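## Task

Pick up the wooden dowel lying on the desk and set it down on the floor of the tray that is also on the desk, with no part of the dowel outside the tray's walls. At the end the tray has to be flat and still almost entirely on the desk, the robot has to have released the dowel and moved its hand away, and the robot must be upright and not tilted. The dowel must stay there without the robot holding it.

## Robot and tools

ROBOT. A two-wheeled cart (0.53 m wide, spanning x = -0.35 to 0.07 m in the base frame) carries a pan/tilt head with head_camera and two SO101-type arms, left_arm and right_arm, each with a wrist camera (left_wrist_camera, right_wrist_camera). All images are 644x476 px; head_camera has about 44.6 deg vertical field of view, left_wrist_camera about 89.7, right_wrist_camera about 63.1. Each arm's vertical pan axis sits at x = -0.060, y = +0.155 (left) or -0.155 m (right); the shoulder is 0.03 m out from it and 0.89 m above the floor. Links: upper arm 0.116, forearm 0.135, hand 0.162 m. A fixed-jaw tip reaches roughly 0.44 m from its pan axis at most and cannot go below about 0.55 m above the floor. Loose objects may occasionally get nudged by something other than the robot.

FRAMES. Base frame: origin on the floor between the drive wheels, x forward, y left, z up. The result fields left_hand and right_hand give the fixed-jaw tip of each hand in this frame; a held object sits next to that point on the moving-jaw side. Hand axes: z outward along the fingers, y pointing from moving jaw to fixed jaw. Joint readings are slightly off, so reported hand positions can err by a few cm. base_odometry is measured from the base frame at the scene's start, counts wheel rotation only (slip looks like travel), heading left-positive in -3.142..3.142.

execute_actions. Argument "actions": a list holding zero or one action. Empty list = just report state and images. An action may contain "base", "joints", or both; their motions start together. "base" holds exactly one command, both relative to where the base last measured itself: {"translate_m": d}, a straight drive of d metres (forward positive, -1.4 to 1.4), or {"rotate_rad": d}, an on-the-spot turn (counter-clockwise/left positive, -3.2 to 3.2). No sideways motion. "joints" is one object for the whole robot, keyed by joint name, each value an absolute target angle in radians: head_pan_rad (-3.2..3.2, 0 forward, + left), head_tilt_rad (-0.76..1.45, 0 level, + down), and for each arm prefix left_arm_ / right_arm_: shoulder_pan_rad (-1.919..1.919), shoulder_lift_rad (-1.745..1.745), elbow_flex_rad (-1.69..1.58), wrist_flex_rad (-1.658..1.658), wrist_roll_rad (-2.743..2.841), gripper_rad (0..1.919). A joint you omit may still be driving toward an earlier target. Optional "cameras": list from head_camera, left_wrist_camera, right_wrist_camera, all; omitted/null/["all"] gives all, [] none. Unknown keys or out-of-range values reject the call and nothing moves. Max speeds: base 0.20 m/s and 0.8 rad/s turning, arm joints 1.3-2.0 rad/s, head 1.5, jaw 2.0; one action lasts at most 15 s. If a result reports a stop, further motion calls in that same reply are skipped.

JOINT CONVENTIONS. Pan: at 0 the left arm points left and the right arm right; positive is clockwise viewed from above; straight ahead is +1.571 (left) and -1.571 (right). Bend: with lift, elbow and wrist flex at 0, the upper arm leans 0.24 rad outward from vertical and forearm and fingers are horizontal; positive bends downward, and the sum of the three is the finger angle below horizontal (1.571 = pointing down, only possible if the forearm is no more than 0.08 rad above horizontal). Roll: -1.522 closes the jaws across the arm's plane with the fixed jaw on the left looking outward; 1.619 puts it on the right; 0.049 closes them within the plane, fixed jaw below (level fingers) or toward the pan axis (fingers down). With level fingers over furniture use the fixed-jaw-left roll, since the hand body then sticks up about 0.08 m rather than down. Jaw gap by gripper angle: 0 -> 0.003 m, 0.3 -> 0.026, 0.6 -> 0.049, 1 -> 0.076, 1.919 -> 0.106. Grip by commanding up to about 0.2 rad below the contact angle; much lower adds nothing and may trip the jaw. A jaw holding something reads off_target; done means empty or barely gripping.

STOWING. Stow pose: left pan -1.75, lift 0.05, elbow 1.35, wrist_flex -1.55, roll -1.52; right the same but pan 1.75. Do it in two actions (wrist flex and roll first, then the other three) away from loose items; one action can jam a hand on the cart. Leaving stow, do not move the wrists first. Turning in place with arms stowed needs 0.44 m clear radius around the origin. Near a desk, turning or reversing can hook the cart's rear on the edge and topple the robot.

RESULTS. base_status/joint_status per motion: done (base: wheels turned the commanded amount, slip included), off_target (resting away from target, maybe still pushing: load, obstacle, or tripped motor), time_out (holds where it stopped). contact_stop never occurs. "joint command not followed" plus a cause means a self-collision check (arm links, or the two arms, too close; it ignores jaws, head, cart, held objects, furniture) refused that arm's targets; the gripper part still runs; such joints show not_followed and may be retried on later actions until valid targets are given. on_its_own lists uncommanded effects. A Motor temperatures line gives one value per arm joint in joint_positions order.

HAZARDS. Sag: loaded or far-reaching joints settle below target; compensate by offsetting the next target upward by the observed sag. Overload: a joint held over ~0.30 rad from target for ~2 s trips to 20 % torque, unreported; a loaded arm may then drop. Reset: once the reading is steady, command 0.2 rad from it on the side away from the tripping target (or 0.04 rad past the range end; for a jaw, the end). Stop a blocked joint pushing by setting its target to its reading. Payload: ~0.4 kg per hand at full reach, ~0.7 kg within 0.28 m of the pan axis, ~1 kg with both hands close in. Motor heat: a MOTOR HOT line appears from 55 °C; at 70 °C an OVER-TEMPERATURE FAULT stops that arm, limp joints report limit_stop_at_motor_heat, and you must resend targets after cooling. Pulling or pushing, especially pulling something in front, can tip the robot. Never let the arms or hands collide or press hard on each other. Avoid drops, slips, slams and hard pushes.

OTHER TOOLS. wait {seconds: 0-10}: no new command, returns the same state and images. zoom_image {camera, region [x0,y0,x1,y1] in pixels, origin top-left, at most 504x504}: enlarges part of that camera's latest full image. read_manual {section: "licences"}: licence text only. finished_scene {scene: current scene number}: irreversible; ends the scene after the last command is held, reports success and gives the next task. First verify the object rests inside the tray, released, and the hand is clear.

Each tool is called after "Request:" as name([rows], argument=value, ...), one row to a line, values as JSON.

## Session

Request:
execute_actions([
  {"joints":{"head_tilt_rad":0.5}},
])

Scene clock: 1.10 s.
Motor temperatures (°C, as the motors report them): left_arm=[26 28 24 26 26] | right_arm=[24 25 27 28 26]
base_odometry: x=+0.000 y=+0.000 heading=+0.000 (m, m, rad; odometry frame)
base_status: not commanded
joint_positions: head_pan_rad=-0.005 head_tilt_rad=+0.494 left_arm_shoulder_pan_rad=-1.782 left_arm_shoulder_lift_rad=+0.070 left_arm_elbow_flex_rad=+1.313 left_arm_wrist_flex_rad=-1.601 left_arm_wrist_roll_rad=-1.490 left_arm_gripper_rad=+1.920 right_arm_shoulder_pan_rad=+1.784 right_arm_shoulder_lift_rad=+0.015 right_arm_elbow_flex_rad=+1.355 right_arm_wrist_flex_rad=-1.606 right_arm_wrist_roll_rad=-1.534 right_arm_gripper_rad=+1.920
joint_status: all done
left_hand: x=-0.3061 y=+0.0943 z=+0.9070 quat_wxyz=(-0.070, -0.621, -0.076, +0.777) (m; base frame)
right_hand: x=-0.3042 y=-0.1100 z=+0.9125 quat_wxyz=(-0.079, +0.615, -0.070, -0.782) (m; base frame)
pictures: head_camera, left_wrist_camera, right_wrist_camera
Images, in order (width x height): head_camera 644x476, left_wrist_camera 644x476, right_wrist_camera 644x476.

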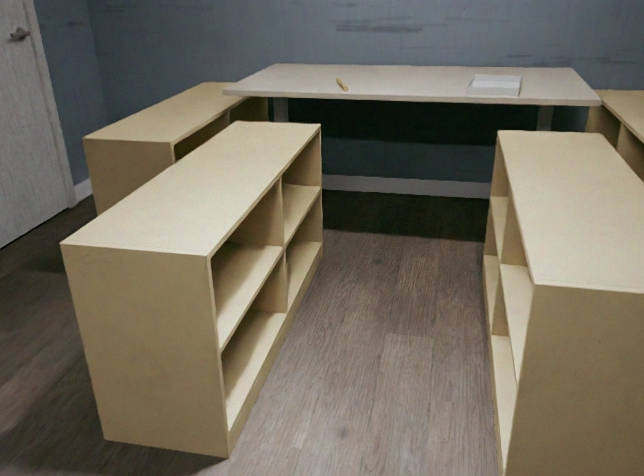

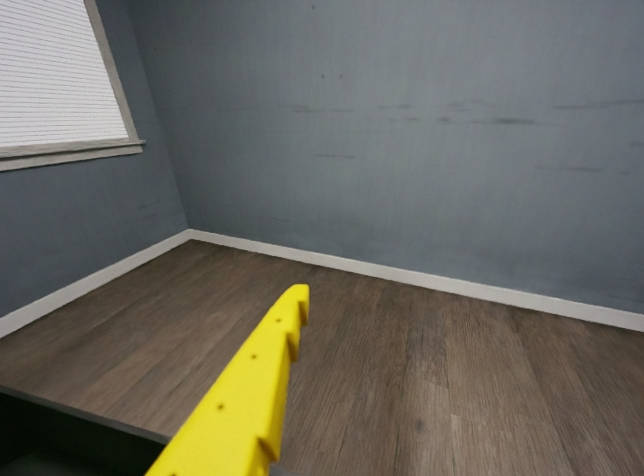

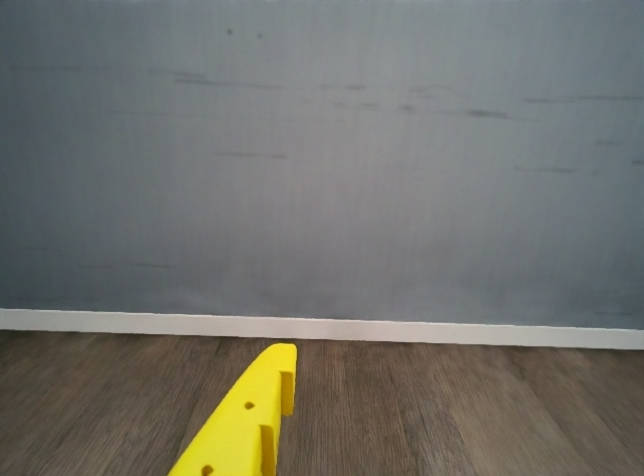

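Request:
execute_actions([
  {"base":{"translate_m":0.55}},
], cameras=[])

Request:
execute_actions([
  {"base":{"rotate_rad":-0.222},"joints":{"head_tilt_rad":0.6}},
], cameras=["head_camera"])

Scene clock: 9.57 s.
Motor temperatures (°C, as the motors report them): left_arm=[26 28 24 26 26] | right_arm=[24 25 27 28 26]
base_odometry: x=+0.550 y=+0.000 heading=+0.000 (m, m, rad; odometry frame)
base_status: done
joint_positions: head_pan_rad=-0.005 head_tilt_rad=+0.494 left_arm_shoulder_pan_rad=-1.782 left_arm_shoulder_lift_rad=+0.070 left_arm_elbow_flex_rad=+1.313 left_arm_wrist_flex_rad=-1.601 left_arm_wrist_roll_rad=-1.490 left_arm_gripper_rad=+1.920 right_arm_shoulder_pan_rad=+1.784 right_arm_shoulder_lift_rad=+0.015 right_arm_elbow_flex_rad=+1.355 right_arm_wrist_flex_rad=-1.606 right_arm_wrist_roll_rad=-1.534 right_arm_gripper_rad=+1.920
joint_status: not commanded
left_hand: x=-0.3061 y=+0.0943 z=+0.9070 quat_wxyz=(-0.070, -0.621, -0.076, +0.777) (m; base frame)
right_hand: x=-0.3042 y=-0.1100 z=+0.9125 quat_wxyz=(-0.079, +0.615, -0.070, -0.782) (m; base frame)
pictures: none
No camera images: the call's "cameras" was empty. Leave "cameras" out to get every camera's image.

Scene clock: 10.53 s.
Motor temperatures (°C, as the motors report them): left_arm=[26 28 24 26 26] | right_arm=[24 25 27 28 26]
base_odometry: x=+0.550 y=+0.000 heading=-0.221 (m, m, rad; odometry frame)
base_status: done
joint_positions: head_pan_rad=-0.005 head_tilt_rad=+0.594 left_arm_shoulder_pan_rad=-1.782 left_arm_shoulder_lift_rad=+0.070 left_arm_elbow_flex_rad=+1.313 left_arm_wrist_flex_rad=-1.601 left_arm_wrist_roll_rad=-1.490 left_arm_gripper_rad=+1.920 right_arm_shoulder_pan_rad=+1.784 right_arm_shoulder_lift_rad=+0.015 right_arm_elbow_flex_rad=+1.355 right_arm_wrist_flex_rad=-1.606 right_arm_wrist_roll_rad=-1.534 right_arm_gripper_rad=+1.920
joint_status: all done
left_hand: x=-0.3061 y=+0.0943 z=+0.9070 quat_wxyz=(-0.070, -0.621, -0.076, +0.777) (m; base frame)
right_hand: x=-0.3042 y=-0.1100 z=+0.9125 quat_wxyz=(-0.079, +0.615, -0.070, -0.782) (m; base frame)
pictures: head_camera
Images, in order (width x height): head_camera 644x476.

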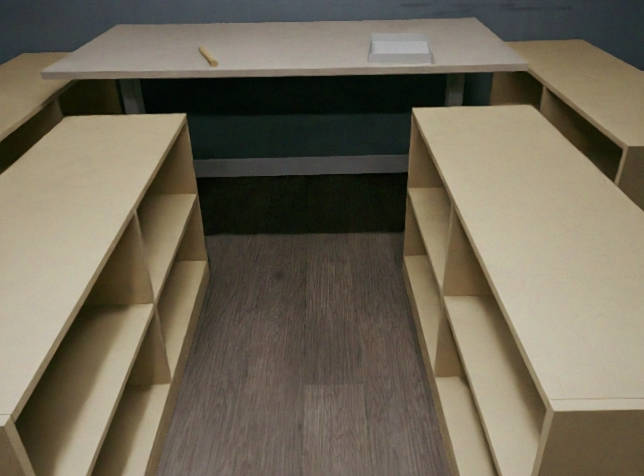

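Request:
execute_actions([
  {"base":{"rotate_rad":0.03}},
], cameras=[])

Request:
execute_actions([
  {"base":{"translate_m":1.0},"joints":{"head_tilt_rad":0.8}},
], cameras=["head_camera"])

Scene clock: 13.53 s.
Motor temperatures (°C, as the motors report them): left_arm=[26 28 24 26 26] | right_arm=[24 25 27 28 26]
base_odometry: x=+0.550 y=+0.000 heading=-0.190 (m, m, rad; odometry frame)
base_status: done
joint_positions: head_pan_rad=-0.005 head_tilt_rad=+0.594 left_arm_shoulder_pan_rad=-1.782 left_arm_shoulder_lift_rad=+0.070 left_arm_elbow_flex_rad=+1.313 left_arm_wrist_flex_rad=-1.601 left_arm_wrist_roll_rad=-1.490 left_arm_gripper_rad=+1.920 right_arm_shoulder_pan_rad=+1.784 right_arm_shoulder_lift_rad=+0.015 right_arm_elbow_flex_rad=+1.355 right_arm_wrist_flex_rad=-1.606 right_arm_wrist_roll_rad=-1.534 right_arm_gripper_rad=+1.920
joint_status: not commanded
left_hand: x=-0.3061 y=+0.0943 z=+0.9070 quat_wxyz=(-0.070, -0.621, -0.076, +0.777) (m; base frame)
right_hand: x=-0.3042 y=-0.1100 z=+0.9125 quat_wxyz=(-0.079, +0.615, -0.070, -0.782) (m; base frame)
pictures: none
No camera images: the call's "cameras" was empty. Leave "cameras" out to get every camera's image.

Scene clock: 19.43 s.
Motor temperatures (°C, as the motors report them): left_arm=[26 28 24 26 26] | right_arm=[24 25 27 28 26]
base_odometry: x=+1.530 y=-0.190 heading=-0.192 (m, m, rad; odometry frame)
base_status: done
joint_positions: head_pan_rad=-0.005 head_tilt_rad=+0.795 left_arm_shoulder_pan_rad=-1.782 left_arm_shoulder_lift_rad=+0.070 left_arm_elbow_flex_rad=+1.313 left_arm_wrist_flex_rad=-1.601 left_arm_wrist_roll_rad=-1.490 left_arm_gripper_rad=+1.920 right_arm_shoulder_pan_rad=+1.784 right_arm_shoulder_lift_rad=+0.015 right_arm_elbow_flex_rad=+1.355 right_arm_wrist_flex_rad=-1.606 right_arm_wrist_roll_rad=-1.534 right_arm_gripper_rad=+1.920
joint_status: all done
left_hand: x=-0.3061 y=+0.0943 z=+0.9070 quat_wxyz=(-0.070, -0.621, -0.076, +0.777) (m; base frame)
right_hand: x=-0.3042 y=-0.1100 z=+0.9125 quat_wxyz=(-0.079, +0.615, -0.070, -0.782) (m; base frame)
pictures: head_camera
Images, in order (width x height): head_camera 644x476.

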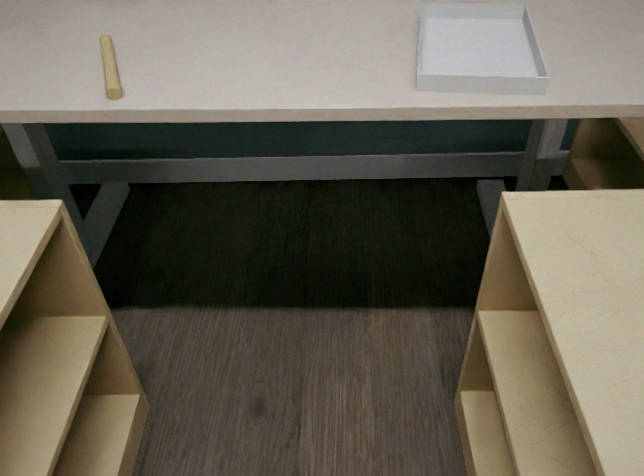

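Request:
execute_actions([
  {"base":{"translate_m":0.4},"joints":{"head_tilt_rad":1.0}},
], cameras=["head_camera"])

Scene clock: 26.40 s.
Motor temperatures (°C, as the motors report them): left_arm=[26 28 24 26 26] | right_arm=[24 25 27 28 26]
base_odometry: x=+1.918 y=-0.271 heading=-0.203 (m, m, rad; odometry frame)
base_status: translate_m time_out (by the wheels' count: +0.396 of +0.400)
joint_positions: head_pan_rad=-0.005 head_tilt_rad=+0.995 left_arm_shoulder_pan_rad=-1.782 left_arm_shoulder_lift_rad=+0.070 left_arm_elbow_flex_rad=+1.313 left_arm_wrist_flex_rad=-1.601 left_arm_wrist_roll_rad=-1.490 left_arm_gripper_rad=+1.920 right_arm_shoulder_pan_rad=+1.784 right_arm_shoulder_lift_rad=+0.015 right_arm_elbow_flex_rad=+1.355 right_arm_wrist_flex_rad=-1.606 right_arm_wrist_roll_rad=-1.534 right_arm_gripper_rad=+1.920
joint_status: all done
left_hand: x=-0.3061 y=+0.0943 z=+0.9070 quat_wxyz=(-0.070, -0.621, -0.076, +0.777) (m; base frame)
right_hand: x=-0.3042 y=-0.1100 z=+0.9125 quat_wxyz=(-0.079, +0.615, -0.070, -0.782) (m; base frame)
pictures: head_camera
Images, in order (width x height): head_camera 644x476.

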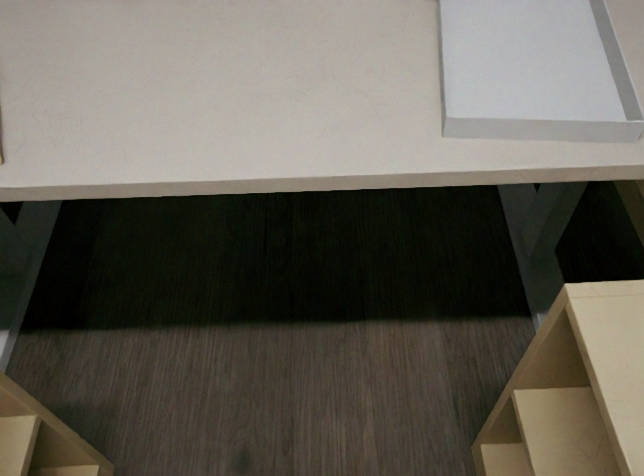

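Request:
execute_actions([
  {"base":{"translate_m":0.17}},
], cameras=["head_camera"])

Scene clock: 32.70 s.
Motor temperatures (°C, as the motors report them): left_arm=[26 28 24 26 26] | right_arm=[24 25 27 28 26]
base_odometry: x=+2.080 y=-0.307 heading=-0.214 (m, m, rad; odometry frame)
base_status: translate_m time_out (by the wheels' count: +0.166 of +0.170)
joint_positions: head_pan_rad=-0.005 head_tilt_rad=+0.995 left_arm_shoulder_pan_rad=-1.782 left_arm_shoulder_lift_rad=+0.070 left_arm_elbow_flex_rad=+1.313 left_arm_wrist_flex_rad=-1.601 left_arm_wrist_roll_rad=-1.490 left_arm_gripper_rad=+1.920 right_arm_shoulder_pan_rad=+1.784 right_arm_shoulder_lift_rad=+0.015 right_arm_elbow_flex_rad=+1.355 right_arm_wrist_flex_rad=-1.606 right_arm_wrist_roll_rad=-1.534 right_arm_gripper_rad=+1.920
joint_status: not commanded
left_hand: x=-0.3061 y=+0.0943 z=+0.9070 quat_wxyz=(-0.070, -0.621, -0.076, +0.777) (m; base frame)
right_hand: x=-0.3042 y=-0.1100 z=+0.9125 quat_wxyz=(-0.079, +0.615, -0.070, -0.782) (m; base frame)
pictures: head_camera
Images, in order (width x height): head_camera 644x476.

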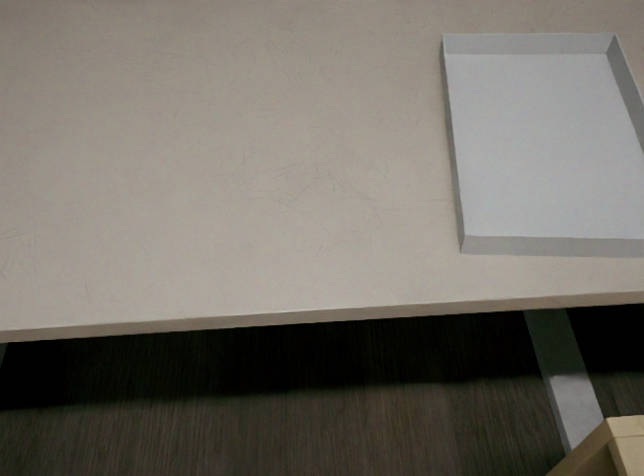

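Request:
execute_actions([
  {"base":{"translate_m":0.1},"joints":{"head_pan_rad":0.6,"head_tilt_rad":1.05,"left_arm_shoulder_pan_rad":0.3,"left_arm_shoulder_lift_rad":0.0,"left_arm_elbow_flex_rad":1.0,"right_arm_shoulder_pan_rad":-0.3,"right_arm_shoulder_lift_rad":0.0,"right_arm_elbow_flex_rad":1.0}},
], cameras=["head_camera"])

Scene clock: 40.10 s.
Motor temperatures (°C, as the motors report them): left_arm=[26 28 24 26 26] | right_arm=[24 25 27 28 26]
base_odometry: x=+2.174 y=-0.328 heading=-0.226 (m, m, rad; odometry frame)
base_status: translate_m time_out (by the wheels' count: +0.097 of +0.100)
joint_positions: head_pan_rad=+0.590 head_tilt_rad=+1.045 left_arm_shoulder_pan_rad=+0.293 left_arm_shoulder_lift_rad=+0.030 left_arm_elbow_flex_rad=+1.031 left_arm_wrist_flex_rad=-1.601 left_arm_wrist_roll_rad=-1.490 left_arm_gripper_rad=+1.920 right_arm_shoulder_pan_rad=-0.293 right_arm_shoulder_lift_rad=+0.015 right_arm_elbow_flex_rad=+1.030 right_arm_wrist_flex_rad=-1.606 right_arm_wrist_roll_rad=-1.534 right_arm_gripper_rad=+1.920
joint_status: all done
left_hand: x=+0.0107 y=+0.4158 z=+0.9726 quat_wxyz=(+0.707, -0.300, +0.391, +0.508) (m; base frame)
right_hand: x=+0.0248 y=-0.4096 z=+0.9775 quat_wxyz=(+0.706, +0.291, +0.386, -0.518) (m; base frame)
pictures: head_camera
Images, in order (width x height): head_camera 644x476.

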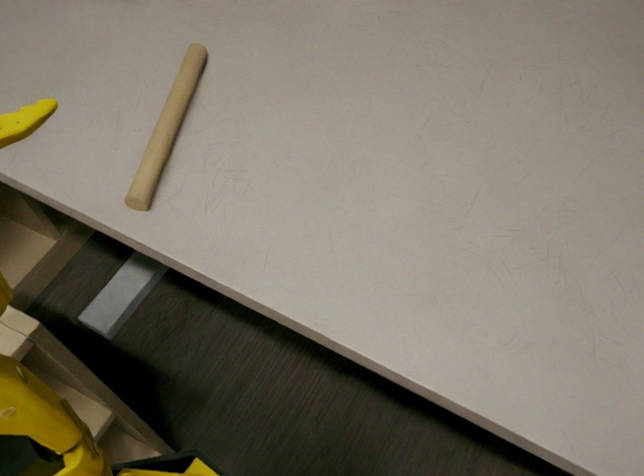

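Request:
execute_actions([
  {"joints":{"left_arm_shoulder_pan_rad":1.011,"left_arm_shoulder_lift_rad":0.311,"left_arm_elbow_flex_rad":0.013,"left_arm_wrist_flex_rad":0.976,"left_arm_wrist_roll_rad":1.47,"left_arm_gripper_rad":1.0}},
], cameras=["head_camera","left_wrist_camera"])

Scene clock: 52.53 s.
Motor temperatures (°C, as the motors report them): left_arm=[26 28 24 26 26] | right_arm=[24 25 27 28 26]
base_odometry: x=+2.174 y=-0.328 heading=-0.226 (m, m, rad; odometry frame)
base_status: not commanded
joint_positions: head_pan_rad=+0.590 head_tilt_rad=+1.045 left_arm_shoulder_pan_rad=+1.003 left_arm_shoulder_lift_rad=+0.328 left_arm_elbow_flex_rad=+0.050 left_arm_wrist_flex_rad=+0.968 left_arm_wrist_roll_rad=+1.461 left_arm_gripper_rad=+1.012 right_arm_shoulder_pan_rad=-0.293 right_arm_shoulder_lift_rad=+0.015 right_arm_elbow_flex_rad=+1.030 right_arm_wrist_flex_rad=-1.606 right_arm_wrist_roll_rad=-1.534 right_arm_gripper_rad=+1.920
joint_status: all done
left_hand: x=+0.1595 y=+0.2854 z=+0.7898 quat_wxyz=(+0.040, -0.973, -0.202, -0.105) (m; base frame)
right_hand: x=+0.0248 y=-0.4096 z=+0.9775 quat_wxyz=(+0.706, +0.291, +0.386, -0.518) (m; base frame)
pictures: head_camera, left_wrist_camera
Images, in order (width x height): head_camera 644x476, left_wrist_camera 644x476.

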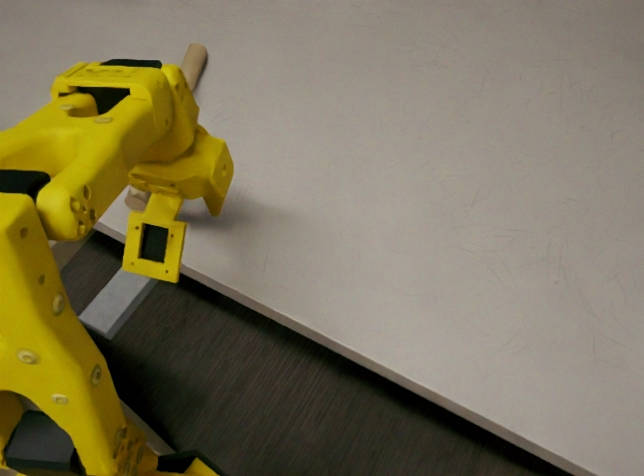

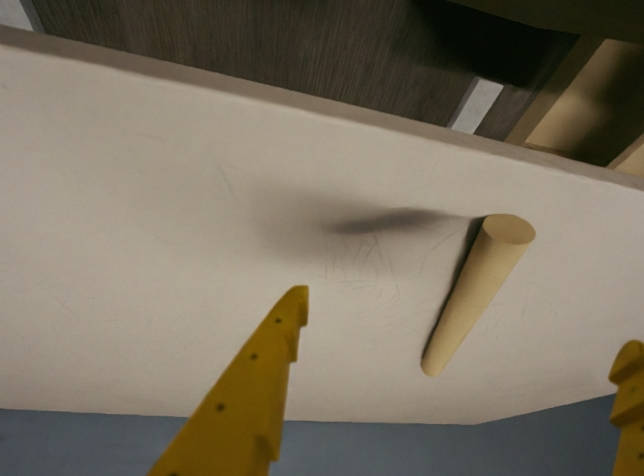

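Dowel is between the jaws. Descend and close.

Request:
execute_actions([
  {"joints":{"left_arm_shoulder_lift_rad":0.681,"left_arm_elbow_flex_rad":-0.054,"left_arm_wrist_flex_rad":0.673}},
], cameras=[])

Request:
execute_actions([
  {"joints":{"left_arm_gripper_rad":0.1}},
], cameras=["head_camera","left_wrist_camera"])

Scene clock: 55.77 s.
Motor temperatures (°C, as the motors report them): left_arm=[26 28 24 26 26] | right_arm=[24 25 27 28 26]
base_odometry: x=+2.174 y=-0.328 heading=-0.226 (m, m, rad; odometry frame)
base_status: not commanded
joint_positions: head_pan_rad=+0.590 head_tilt_rad=+1.045 left_arm_shoulder_pan_rad=+1.003 left_arm_shoulder_lift_rad=+0.675 left_arm_elbow_flex_rad=-0.040 left_arm_wrist_flex_rad=+0.686 left_arm_wrist_roll_rad=+1.461 left_arm_gripper_rad=+1.012 right_arm_shoulder_pan_rad=-0.293 right_arm_shoulder_lift_rad=+0.015 right_arm_elbow_flex_rad=+1.030 right_arm_wrist_flex_rad=-1.606 right_arm_wrist_roll_rad=-1.534 right_arm_gripper_rad=+1.920
joint_status: all done
left_hand: x=+0.1746 y=+0.2950 z=+0.7329 quat_wxyz=(+0.044, -0.971, -0.202, -0.117) (m; base frame)
right_hand: x=+0.0248 y=-0.4096 z=+0.9775 quat_wxyz=(+0.706, +0.291, +0.386, -0.518) (m; base frame)
pictures: none
No camera images: the call's "cameras" was empty. Leave "cameras" out to get every camera's image.

Scene clock: 56.77 s.
Motor temperatures (°C, as the motors report them): left_arm=[26 28 24 26 26] | right_arm=[24 25 27 28 26]
base_odometry: x=+2.174 y=-0.328 heading=-0.226 (m, m, rad; odometry frame)
base_status: not commanded
joint_positions: head_pan_rad=+0.590 head_tilt_rad=+1.045 left_arm_shoulder_pan_rad=+1.003 left_arm_shoulder_lift_rad=+0.679 left_arm_elbow_flex_rad=-0.046 left_arm_wrist_flex_rad=+0.677 left_arm_wrist_roll_rad=+1.461 left_arm_gripper_rad=+0.114 right_arm_shoulder_pan_rad=-0.293 right_arm_shoulder_lift_rad=+0.015 right_arm_elbow_flex_rad=+1.030 right_arm_wrist_flex_rad=-1.606 right_arm_wrist_roll_rad=-1.534 right_arm_gripper_rad=+1.920
joint_status: all done
left_hand: x=+0.1764 y=+0.2961 z=+0.7330 quat_wxyz=(+0.046, -0.971, -0.201, -0.122) (m; base frame)
right_hand: x=+0.0248 y=-0.4096 z=+0.9775 quat_wxyz=(+0.706, +0.291, +0.386, -0.518) (m; base frame)
pictures: head_camera, left_wrist_camera
Images, in order (width x height): head_camera 644x476, left_wrist_camera 644x476.

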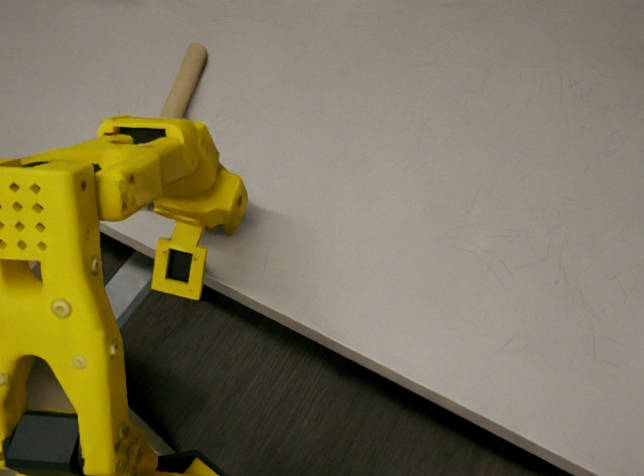

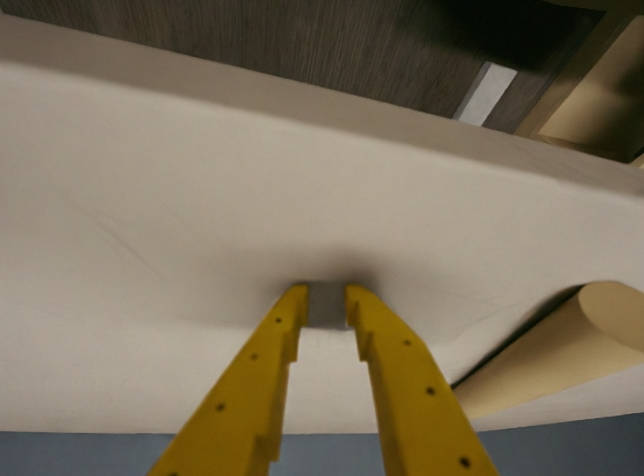

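Request:
execute_actions([
  {"joints":{"left_arm_shoulder_lift_rad":0.45,"left_arm_elbow_flex_rad":-0.01,"left_arm_wrist_flex_rad":0.86,"left_arm_gripper_rad":1.5}},
], cameras=[])

Request:
execute_actions([
  {"joints":{"left_arm_shoulder_pan_rad":0.85}},
], cameras=["left_wrist_camera"])

Scene clock: 65.67 s.
Motor temperatures (°C, as the motors report them): left_arm=[26 28 24 26 26] | right_arm=[24 25 27 28 26]
base_odometry: x=+2.174 y=-0.328 heading=-0.226 (m, m, rad; odometry frame)
base_status: not commanded
joint_positions: head_pan_rad=+0.590 head_tilt_rad=+1.045 left_arm_shoulder_pan_rad=+1.003 left_arm_shoulder_lift_rad=+0.497 left_arm_elbow_flex_rad=-0.008 left_arm_wrist_flex_rad=+0.853 left_arm_wrist_roll_rad=+1.461 left_arm_gripper_rad=+1.486 right_arm_shoulder_pan_rad=-0.293 right_arm_shoulder_lift_rad=+0.015 right_arm_elbow_flex_rad=+1.030 right_arm_wrist_flex_rad=-1.606 right_arm_wrist_roll_rad=-1.534 right_arm_gripper_rad=+1.920
joint_status: all done
left_hand: x=+0.1683 y=+0.2910 z=+0.7643 quat_wxyz=(+0.041, -0.973, -0.202, -0.107) (m; base frame)
right_hand: x=+0.0248 y=-0.4096 z=+0.9775 quat_wxyz=(+0.706, +0.291, +0.386, -0.518) (m; base frame)
pictures: none
No camera images: the call's "cameras" was empty. Leave "cameras" out to get every camera's image.

Scene clock: 66.47 s.
Motor temperatures (°C, as the motors report them): left_arm=[26 28 24 26 26] | right_arm=[24 25 27 28 26]
base_odometry: x=+2.174 y=-0.328 heading=-0.226 (m, m, rad; odometry frame)
base_status: not commanded
joint_positions: head_pan_rad=+0.590 head_tilt_rad=+1.045 left_arm_shoulder_pan_rad=+0.858 left_arm_shoulder_lift_rad=+0.497 left_arm_elbow_flex_rad=-0.008 left_arm_wrist_flex_rad=+0.853 left_arm_wrist_roll_rad=+1.461 left_arm_gripper_rad=+1.487 right_arm_shoulder_pan_rad=-0.293 right_arm_shoulder_lift_rad=+0.015 right_arm_elbow_flex_rad=+1.030 right_arm_wrist_flex_rad=-1.606 right_arm_wrist_roll_rad=-1.534 right_arm_gripper_rad=+1.920
joint_status: all done
left_hand: x=+0.1462 y=+0.3227 z=+0.7643 quat_wxyz=(+0.048, -0.955, -0.272, -0.104) (m; base frame)
right_hand: x=+0.0248 y=-0.4096 z=+0.9775 quat_wxyz=(+0.706, +0.291, +0.386, -0.518) (m; base frame)
pictures: left_wrist_camera
Images, in order (width x height): left_wrist_camera 644x476.

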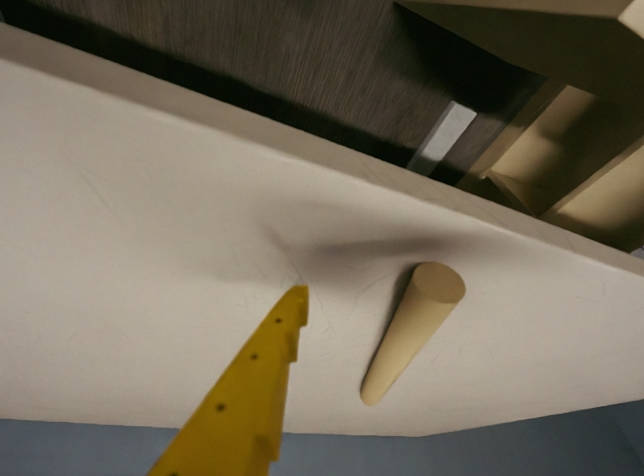

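Request:
execute_actions([
  {"joints":{"left_arm_shoulder_lift_rad":0.681,"left_arm_elbow_flex_rad":-0.054,"left_arm_wrist_flex_rad":0.673}},
], cameras=[])

Request:
execute_actions([
  {"joints":{"left_arm_gripper_rad":0.1}},
], cameras=["head_camera","left_wrist_camera"])

Scene clock: 69.13 s.
Motor temperatures (°C, as the motors report them): left_arm=[26 28 24 26 26] | right_arm=[24 25 27 28 26]
base_odometry: x=+2.174 y=-0.328 heading=-0.226 (m, m, rad; odometry frame)
base_status: not commanded
joint_positions: head_pan_rad=+0.590 head_tilt_rad=+1.045 left_arm_shoulder_pan_rad=+0.858 left_arm_shoulder_lift_rad=+0.675 left_arm_elbow_flex_rad=-0.039 left_arm_wrist_flex_rad=+0.686 left_arm_wrist_roll_rad=+1.461 left_arm_gripper_rad=+1.487 right_arm_shoulder_pan_rad=-0.293 right_arm_shoulder_lift_rad=+0.015 right_arm_elbow_flex_rad=+1.030 right_arm_wrist_flex_rad=-1.606 right_arm_wrist_roll_rad=-1.534 right_arm_gripper_rad=+1.920
joint_status: all done
left_hand: x=+0.1515 y=+0.3274 z=+0.7326 quat_wxyz=(+0.052, -0.954, -0.272, -0.112) (m; base frame)
right_hand: x=+0.0248 y=-0.4096 z=+0.9775 quat_wxyz=(+0.706, +0.291, +0.386, -0.518) (m; base frame)
pictures: none
No camera images: the call's "cameras" was empty. Leave "cameras" out to get every camera's image.

Scene clock: 70.37 s.
Motor temperatures (°C, as the motors report them): left_arm=[26 28 24 26 26] | right_arm=[24 25 27 28 26]
base_odometry: x=+2.174 y=-0.328 heading=-0.226 (m, m, rad; odometry frame)
base_status: not commanded
joint_positions: head_pan_rad=+0.590 head_tilt_rad=+1.045 left_arm_shoulder_pan_rad=+0.852 left_arm_shoulder_lift_rad=+0.678 left_arm_elbow_flex_rad=-0.046 left_arm_wrist_flex_rad=+0.678 left_arm_wrist_roll_rad=+1.461 left_arm_gripper_rad=+0.114 right_arm_shoulder_pan_rad=-0.293 right_arm_shoulder_lift_rad=+0.015 right_arm_elbow_flex_rad=+1.030 right_arm_wrist_flex_rad=-1.606 right_arm_wrist_roll_rad=-1.534 right_arm_gripper_rad=+1.920
joint_status: all done
left_hand: x=+0.1523 y=+0.3303 z=+0.7333 quat_wxyz=(+0.055, -0.953, -0.275, -0.118) (m; base frame)
right_hand: x=+0.0248 y=-0.4096 z=+0.9775 quat_wxyz=(+0.706, +0.291, +0.386, -0.518) (m; base frame)
pictures: head_camera, left_wrist_camera
Images, in order (width x height): head_camera 644x476, left_wrist_camera 644x476.

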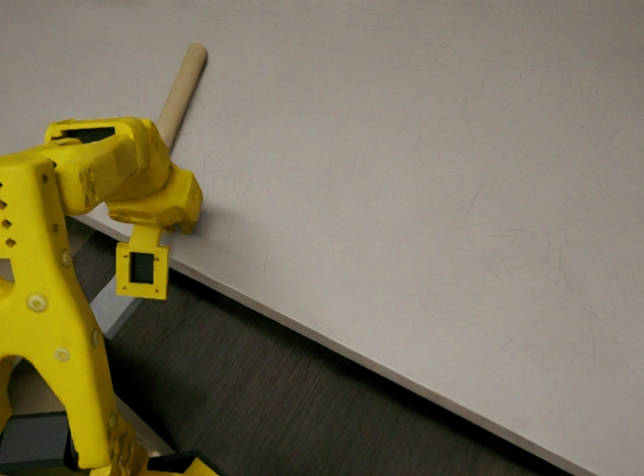

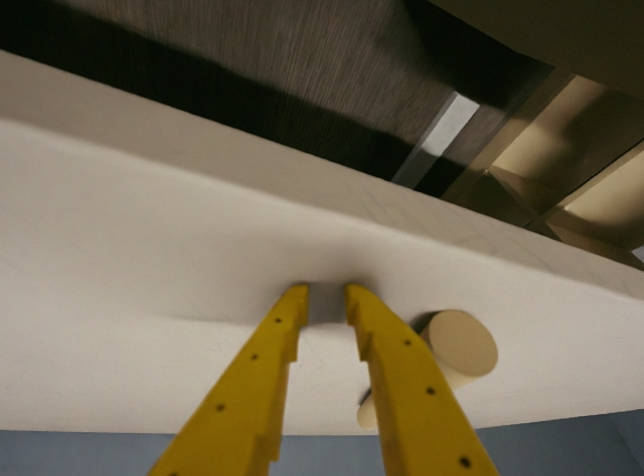

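Request:
execute_actions([
  {"joints":{"left_arm_shoulder_pan_rad":0.8,"left_arm_shoulder_lift_rad":0.684,"left_arm_elbow_flex_rad":-0.446,"left_arm_wrist_flex_rad":0.912,"left_arm_gripper_rad":1.5}},
], cameras=["head_camera","left_wrist_camera"])

Scene clock: 75.70 s.
Motor temperatures (°C, as the motors report them): left_arm=[26 28 24 26 26] | right_arm=[24 25 27 28 26]
base_odometry: x=+2.174 y=-0.328 heading=-0.226 (m, m, rad; odometry frame)
base_status: not commanded
joint_positions: head_pan_rad=+0.590 head_tilt_rad=+1.045 left_arm_shoulder_pan_rad=+0.807 left_arm_shoulder_lift_rad=+0.704 left_arm_elbow_flex_rad=-0.407 left_arm_wrist_flex_rad=+0.905 left_arm_wrist_roll_rad=+1.461 left_arm_gripper_rad=+1.486 right_arm_shoulder_pan_rad=-0.293 right_arm_shoulder_lift_rad=+0.015 right_arm_elbow_flex_rad=+1.030 right_arm_wrist_flex_rad=-1.606 right_arm_wrist_roll_rad=-1.534 right_arm_gripper_rad=+1.920
joint_status: all done
left_hand: x=+0.1709 y=+0.3650 z=+0.7771 quat_wxyz=(+0.081, -0.938, -0.293, -0.164) (m; base frame)
right_hand: x=+0.0248 y=-0.4096 z=+0.9775 quat_wxyz=(+0.706, +0.291, +0.386, -0.518) (m; base frame)
pictures: head_camera, left_wrist_camera
Images, in order (width x height): head_camera 644x476, left_wrist_camera 644x476.

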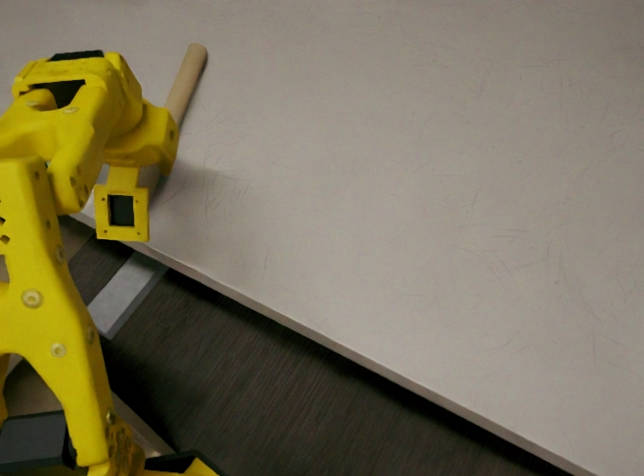

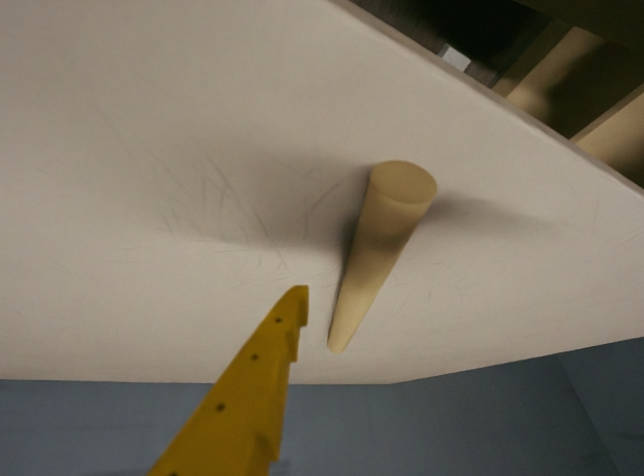

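Request:
execute_actions([
  {"joints":{"left_arm_shoulder_lift_rad":0.893,"left_arm_elbow_flex_rad":-0.397,"left_arm_wrist_flex_rad":0.654}},
], cameras=[])

Request:
execute_actions([
  {"joints":{"left_arm_gripper_rad":0.1}},
], cameras=["head_camera","left_wrist_camera"])

Scene clock: 79.33 s.
Motor temperatures (°C, as the motors report them): left_arm=[26 28 25 26 26] | right_arm=[24 25 27 28 26]
base_odometry: x=+2.174 y=-0.328 heading=-0.226 (m, m, rad; odometry frame)
base_status: not commanded
joint_positions: head_pan_rad=+0.590 head_tilt_rad=+1.045 left_arm_shoulder_pan_rad=+0.807 left_arm_shoulder_lift_rad=+0.894 left_arm_elbow_flex_rad=-0.396 left_arm_wrist_flex_rad=+0.663 left_arm_wrist_roll_rad=+1.461 left_arm_gripper_rad=+1.487 right_arm_shoulder_pan_rad=-0.293 right_arm_shoulder_lift_rad=+0.015 right_arm_elbow_flex_rad=+1.030 right_arm_wrist_flex_rad=-1.606 right_arm_wrist_roll_rad=-1.534 right_arm_gripper_rad=+1.920
joint_status: all done
left_hand: x=+0.1765 y=+0.3703 z=+0.7352 quat_wxyz=(+0.091, -0.935, -0.292, -0.182) (m; base frame)
right_hand: x=+0.0248 y=-0.4096 z=+0.9775 quat_wxyz=(+0.706, +0.291, +0.386, -0.518) (m; base frame)
pictures: none
No camera images: the call's "cameras" was empty. Leave "cameras" out to get every camera's image.

Scene clock: 80.57 s.
Motor temperatures (°C, as the motors report them): left_arm=[26 28 25 26 26] | right_arm=[24 25 27 28 26]
base_odometry: x=+2.174 y=-0.328 heading=-0.226 (m, m, rad; odometry frame)
base_status: not commanded
joint_positions: head_pan_rad=+0.590 head_tilt_rad=+1.045 left_arm_shoulder_pan_rad=+0.807 left_arm_shoulder_lift_rad=+0.894 left_arm_elbow_flex_rad=-0.396 left_arm_wrist_flex_rad=+0.661 left_arm_wrist_roll_rad=+1.461 left_arm_gripper_rad=+0.251 right_arm_shoulder_pan_rad=-0.293 right_arm_shoulder_lift_rad=+0.015 right_arm_elbow_flex_rad=+1.030 right_arm_wrist_flex_rad=-1.606 right_arm_wrist_roll_rad=-1.534 right_arm_gripper_rad=+1.920
joint_status: left_arm_gripper_rad off_target (ended at +0.251, target +0.100)
left_hand: x=+0.1766 y=+0.3705 z=+0.7353 quat_wxyz=(+0.091, -0.934, -0.292, -0.183) (m; base frame)
right_hand: x=+0.0248 y=-0.4096 z=+0.9775 quat_wxyz=(+0.706, +0.291, +0.386, -0.518) (m; base frame)
pictures: head_camera, left_wrist_camera
Images, in order (width x height): head_camera 644x476, left_wrist_camera 644x476.

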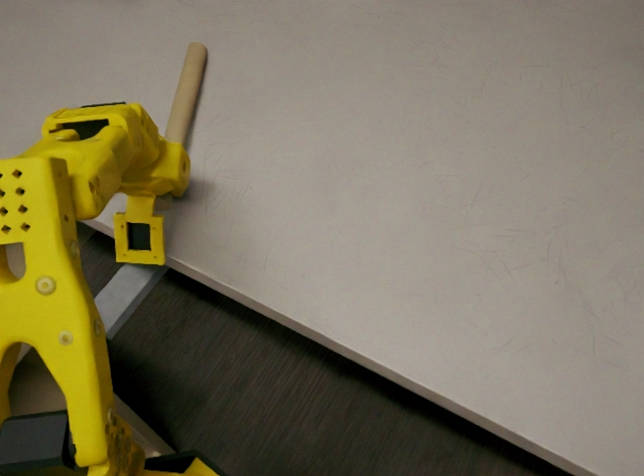

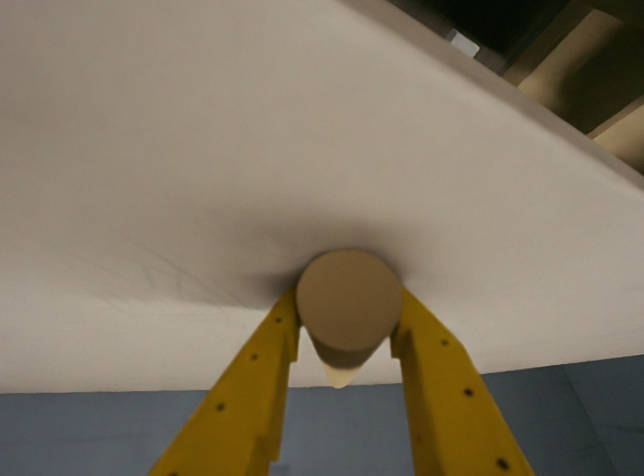

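Request:
execute_actions([
  {"joints":{"left_arm_shoulder_lift_rad":0.684,"left_arm_elbow_flex_rad":-0.446,"left_arm_wrist_flex_rad":0.912}},
], cameras=[])

Request:
execute_actions([
  {"joints":{"left_arm_shoulder_pan_rad":1.9,"left_arm_shoulder_lift_rad":0.182,"left_arm_elbow_flex_rad":0.18,"left_arm_wrist_flex_rad":0.788,"left_arm_wrist_roll_rad":0.3,"head_pan_rad":0.1}},
], cameras=["head_camera"])

Scene clock: 96.83 s.
Motor temperatures (°C, as the motors report them): left_arm=[26 28 25 26 26] | right_arm=[24 25 27 28 26]
base_odometry: x=+2.174 y=-0.328 heading=-0.226 (m, m, rad; odometry frame)
base_status: not commanded
joint_positions: head_pan_rad=+0.590 head_tilt_rad=+1.045 left_arm_shoulder_pan_rad=+0.807 left_arm_shoulder_lift_rad=+0.747 left_arm_elbow_flex_rad=-0.407 left_arm_wrist_flex_rad=+0.908 left_arm_wrist_roll_rad=+1.461 left_arm_gripper_rad=+0.250 right_arm_shoulder_pan_rad=-0.293 right_arm_shoulder_lift_rad=+0.015 right_arm_elbow_flex_rad=+1.030 right_arm_wrist_flex_rad=-1.606 right_arm_wrist_roll_rad=-1.534 right_arm_gripper_rad=+1.920
joint_status: all done
left_hand: x=+0.1667 y=+0.3610 z=+0.7649 quat_wxyz=(+0.071, -0.942, -0.294, -0.144) (m; base frame)
right_hand: x=+0.0248 y=-0.4096 z=+0.9775 quat_wxyz=(+0.706, +0.291, +0.386, -0.518) (m; base frame)
pictures: none
No camera images: the call's "cameras" was empty. Leave "cameras" out to get every camera's image.

Scene clock: 98.50 s.
Motor temperatures (°C, as the motors report them): left_arm=[26 28 25 26 26] | right_arm=[24 25 27 28 26]
base_odometry: x=+2.174 y=-0.328 heading=-0.226 (m, m, rad; odometry frame)
base_status: not commanded
joint_positions: head_pan_rad=+0.110 head_tilt_rad=+1.045 left_arm_shoulder_pan_rad=+1.879 left_arm_shoulder_lift_rad=+0.221 left_arm_elbow_flex_rad=+0.181 left_arm_wrist_flex_rad=+0.795 left_arm_wrist_roll_rad=+0.311 left_arm_gripper_rad=+0.250 right_arm_shoulder_pan_rad=-0.293 right_arm_shoulder_lift_rad=+0.015 right_arm_elbow_flex_rad=+1.030 right_arm_wrist_flex_rad=-1.606 right_arm_wrist_roll_rad=-1.534 right_arm_gripper_rad=+1.920
joint_status: left_arm_shoulder_pan_rad off_target (ended at +1.879, target +1.900); the others done
joint sent to its limit — the command would take left_arm_shoulder_pan_rad past its upper limit, so that joint was sent only as far as its limit.
left_hand: x=+0.1872 y=+0.0736 z=+0.7976 quat_wxyz=(+0.089, -0.678, +0.711, -0.163) (m; base frame)
right_hand: x=+0.0248 y=-0.4096 z=+0.9775 quat_wxyz=(+0.706, +0.291, +0.386, -0.518) (m; base frame)
pictures: head_camera
Images, in order (width x height): head_camera 644x476.

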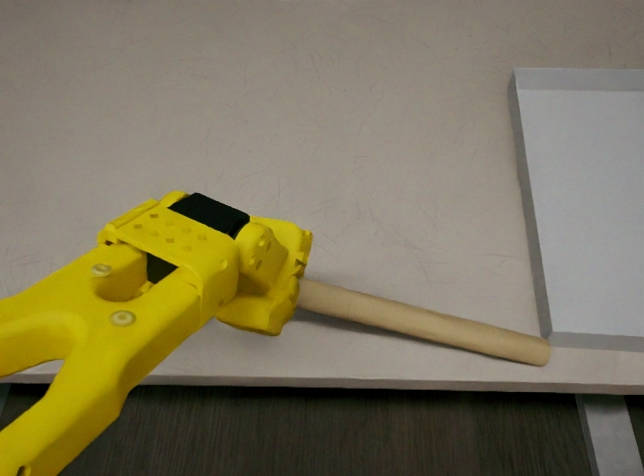

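Request:
execute_actions([
  {"joints":{"left_arm_shoulder_lift_rad":0.346,"left_arm_elbow_flex_rad":0.277,"left_arm_wrist_flex_rad":0.527}},
], cameras=[])

Request:
execute_actions([
  {"joints":{"left_arm_gripper_rad":1.2}},
], cameras=[])

Request:
execute_actions([
  {"joints":{"left_arm_shoulder_lift_rad":0.1,"left_arm_elbow_flex_rad":0.18,"left_arm_wrist_flex_rad":0.788}},
], cameras=[])

Request:
execute_actions([
  {"joints":{"left_arm_shoulder_pan_rad":0.5}},
], cameras=["head_camera"])

Scene clock: 103.87 s.
Motor temperatures (°C, as the motors report them): left_arm=[26 28 25 26 26] | right_arm=[24 25 27 28 26]
base_odometry: x=+2.174 y=-0.328 heading=-0.226 (m, m, rad; odometry frame)
base_status: not commanded
joint_positions: head_pan_rad=+0.110 head_tilt_rad=+1.045 left_arm_shoulder_pan_rad=+1.885 left_arm_shoulder_lift_rad=+0.360 left_arm_elbow_flex_rad=+0.282 left_arm_wrist_flex_rad=+0.539 left_arm_wrist_roll_rad=+0.306 left_arm_gripper_rad=+0.247 right_arm_shoulder_pan_rad=-0.293 right_arm_shoulder_lift_rad=+0.015 right_arm_elbow_flex_rad=+1.030 right_arm_wrist_flex_rad=-1.606 right_arm_wrist_roll_rad=-1.534 right_arm_gripper_rad=+1.920
joint_status: all done
left_hand: x=+0.1878 y=+0.0718 z=+0.7615 quat_wxyz=(+0.093, -0.674, +0.713, -0.170) (m; base frame)
right_hand: x=+0.0248 y=-0.4096 z=+0.9775 quat_wxyz=(+0.706, +0.291, +0.386, -0.518) (m; base frame)
pictures: none
No camera images: the call's "cameras" was empty. Leave "cameras" out to get every camera's image.

Scene clock: 104.97 s.
Motor temperatures (°C, as the motors report them): left_arm=[26 28 25 26 26] | right_arm=[24 25 27 28 26]
base_odometry: x=+2.174 y=-0.328 heading=-0.226 (m, m, rad; odometry frame)
base_status: not commanded
joint_positions: head_pan_rad=+0.110 head_tilt_rad=+1.045 left_arm_shoulder_pan_rad=+1.885 left_arm_shoulder_lift_rad=+0.360 left_arm_elbow_flex_rad=+0.282 left_arm_wrist_flex_rad=+0.537 left_arm_wrist_roll_rad=+0.306 left_arm_gripper_rad=+1.186 right_arm_shoulder_pan_rad=-0.293 right_arm_shoulder_lift_rad=+0.015 right_arm_elbow_flex_rad=+1.030 right_arm_wrist_flex_rad=-1.606 right_arm_wrist_roll_rad=-1.534 right_arm_gripper_rad=+1.920
joint_status: all done
left_hand: x=+0.1881 y=+0.0717 z=+0.7616 quat_wxyz=(+0.093, -0.674, +0.713, -0.171) (m; base frame)
right_hand: x=+0.0248 y=-0.4096 z=+0.9775 quat_wxyz=(+0.706, +0.291, +0.386, -0.518) (m; base frame)
pictures: none
No camera images: the call's "cameras" was empty. Leave "cameras" out to get every camera's image.

Scene clock: 105.90 s.
Motor temperatures (°C, as the motors report them): left_arm=[26 28 25 26 26] | right_arm=[24 25 27 28 26]
base_odometry: x=+2.174 y=-0.328 heading=-0.226 (m, m, rad; odometry frame)
base_status: not commanded
joint_positions: head_pan_rad=+0.110 head_tilt_rad=+1.045 left_arm_shoulder_pan_rad=+1.885 left_arm_shoulder_lift_rad=+0.142 left_arm_elbow_flex_rad=+0.218 left_arm_wrist_flex_rad=+0.783 left_arm_wrist_roll_rad=+0.306 left_arm_gripper_rad=+1.187 right_arm_shoulder_pan_rad=-0.293 right_arm_shoulder_lift_rad=+0.015 right_arm_elbow_flex_rad=+1.030 right_arm_wrist_flex_rad=-1.606 right_arm_wrist_roll_rad=-1.534 right_arm_gripper_rad=+1.920
joint_status: all done
left_hand: x=+0.1883 y=+0.0716 z=+0.8096 quat_wxyz=(+0.102, -0.671, +0.710, -0.187) (m; base frame)
right_hand: x=+0.0248 y=-0.4096 z=+0.9775 quat_wxyz=(+0.706, +0.291, +0.386, -0.518) (m; base frame)
pictures: none
No camera images: the call's "cameras" was empty. Leave "cameras" out to get every camera's image.

Scene clock: 107.63 s.
Motor temperatures (°C, as the motors report them): left_arm=[26 28 25 26 26] | right_arm=[24 25 27 28 26]
base_odometry: x=+2.174 y=-0.328 heading=-0.226 (m, m, rad; odometry frame)
base_status: not commanded
joint_positions: head_pan_rad=+0.110 head_tilt_rad=+1.045 left_arm_shoulder_pan_rad=+0.508 left_arm_shoulder_lift_rad=+0.142 left_arm_elbow_flex_rad=+0.218 left_arm_wrist_flex_rad=+0.783 left_arm_wrist_roll_rad=+0.306 left_arm_gripper_rad=+1.187 right_arm_shoulder_pan_rad=-0.293 right_arm_shoulder_lift_rad=+0.015 right_arm_elbow_flex_rad=+1.030 right_arm_wrist_flex_rad=-1.606 right_arm_wrist_roll_rad=-1.534 right_arm_gripper_rad=+1.920
joint_status: all done
left_hand: x=+0.0695 y=+0.3827 z=+0.8096 quat_wxyz=(+0.197, -0.970, +0.122, -0.079) (m; base frame)
right_hand: x=+0.0248 y=-0.4096 z=+0.9775 quat_wxyz=(+0.706, +0.291, +0.386, -0.518) (m; base frame)
pictures: head_camera
Images, in order (width x height): head_camera 644x476.

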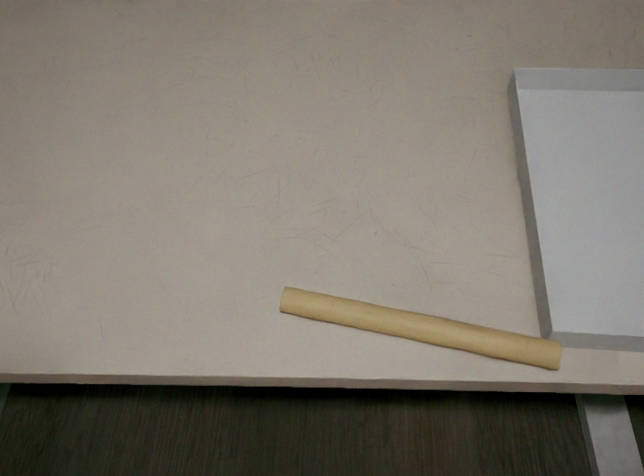

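Request:
execute_actions([
  {"joints":{"right_arm_shoulder_pan_rad":-1.761,"right_arm_shoulder_lift_rad":0.135,"right_arm_elbow_flex_rad":0.058,"right_arm_wrist_flex_rad":1.378,"right_arm_wrist_roll_rad":-0.256,"right_arm_gripper_rad":1.0}},
], cameras=["head_camera","right_wrist_camera"])

Scene clock: 123.30 s.
Motor temperatures (°C, as the motors report them): left_arm=[26 28 25 26 26] | right_arm=[24 25 27 28 26]
base_odometry: x=+2.174 y=-0.328 heading=-0.226 (m, m, rad; odometry frame)
base_status: not commanded
joint_positions: head_pan_rad=+0.110 head_tilt_rad=+1.045 left_arm_shoulder_pan_rad=+0.508 left_arm_shoulder_lift_rad=+0.142 left_arm_elbow_flex_rad=+0.218 left_arm_wrist_flex_rad=+0.783 left_arm_wrist_roll_rad=+0.306 left_arm_gripper_rad=+1.187 right_arm_shoulder_pan_rad=-1.755 right_arm_shoulder_lift_rad=+0.151 right_arm_elbow_flex_rad=+0.091 right_arm_wrist_flex_rad=+1.367 right_arm_wrist_roll_rad=-0.265 right_arm_gripper_rad=+1.006
joint_status: all done
left_hand: x=+0.0695 y=+0.3827 z=+0.8096 quat_wxyz=(+0.197, -0.970, +0.122, -0.079) (m; base frame)
right_hand: x=+0.1299 y=-0.1176 z=+0.8137 quat_wxyz=(-0.016, -0.660, +0.751, +0.010) (m; base frame)
pictures: head_camera, right_wrist_camera
Images, in order (width x height): head_camera 644x476, right_wrist_camera 644x476.

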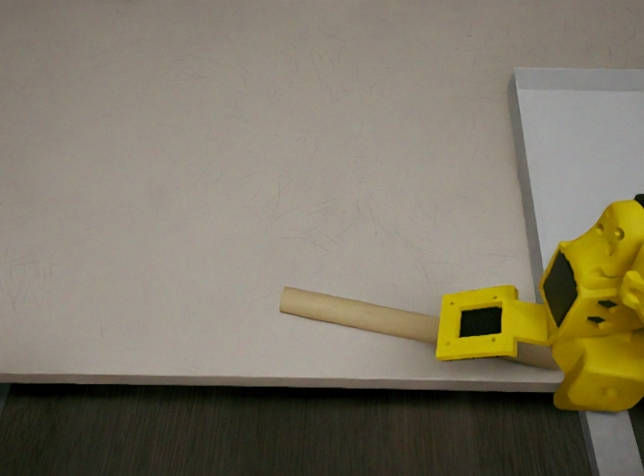

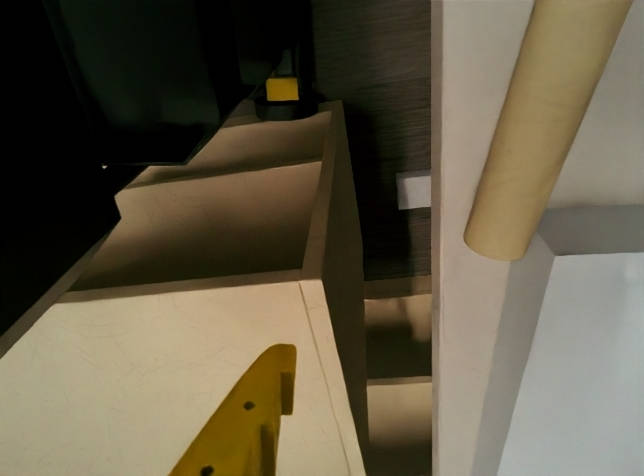

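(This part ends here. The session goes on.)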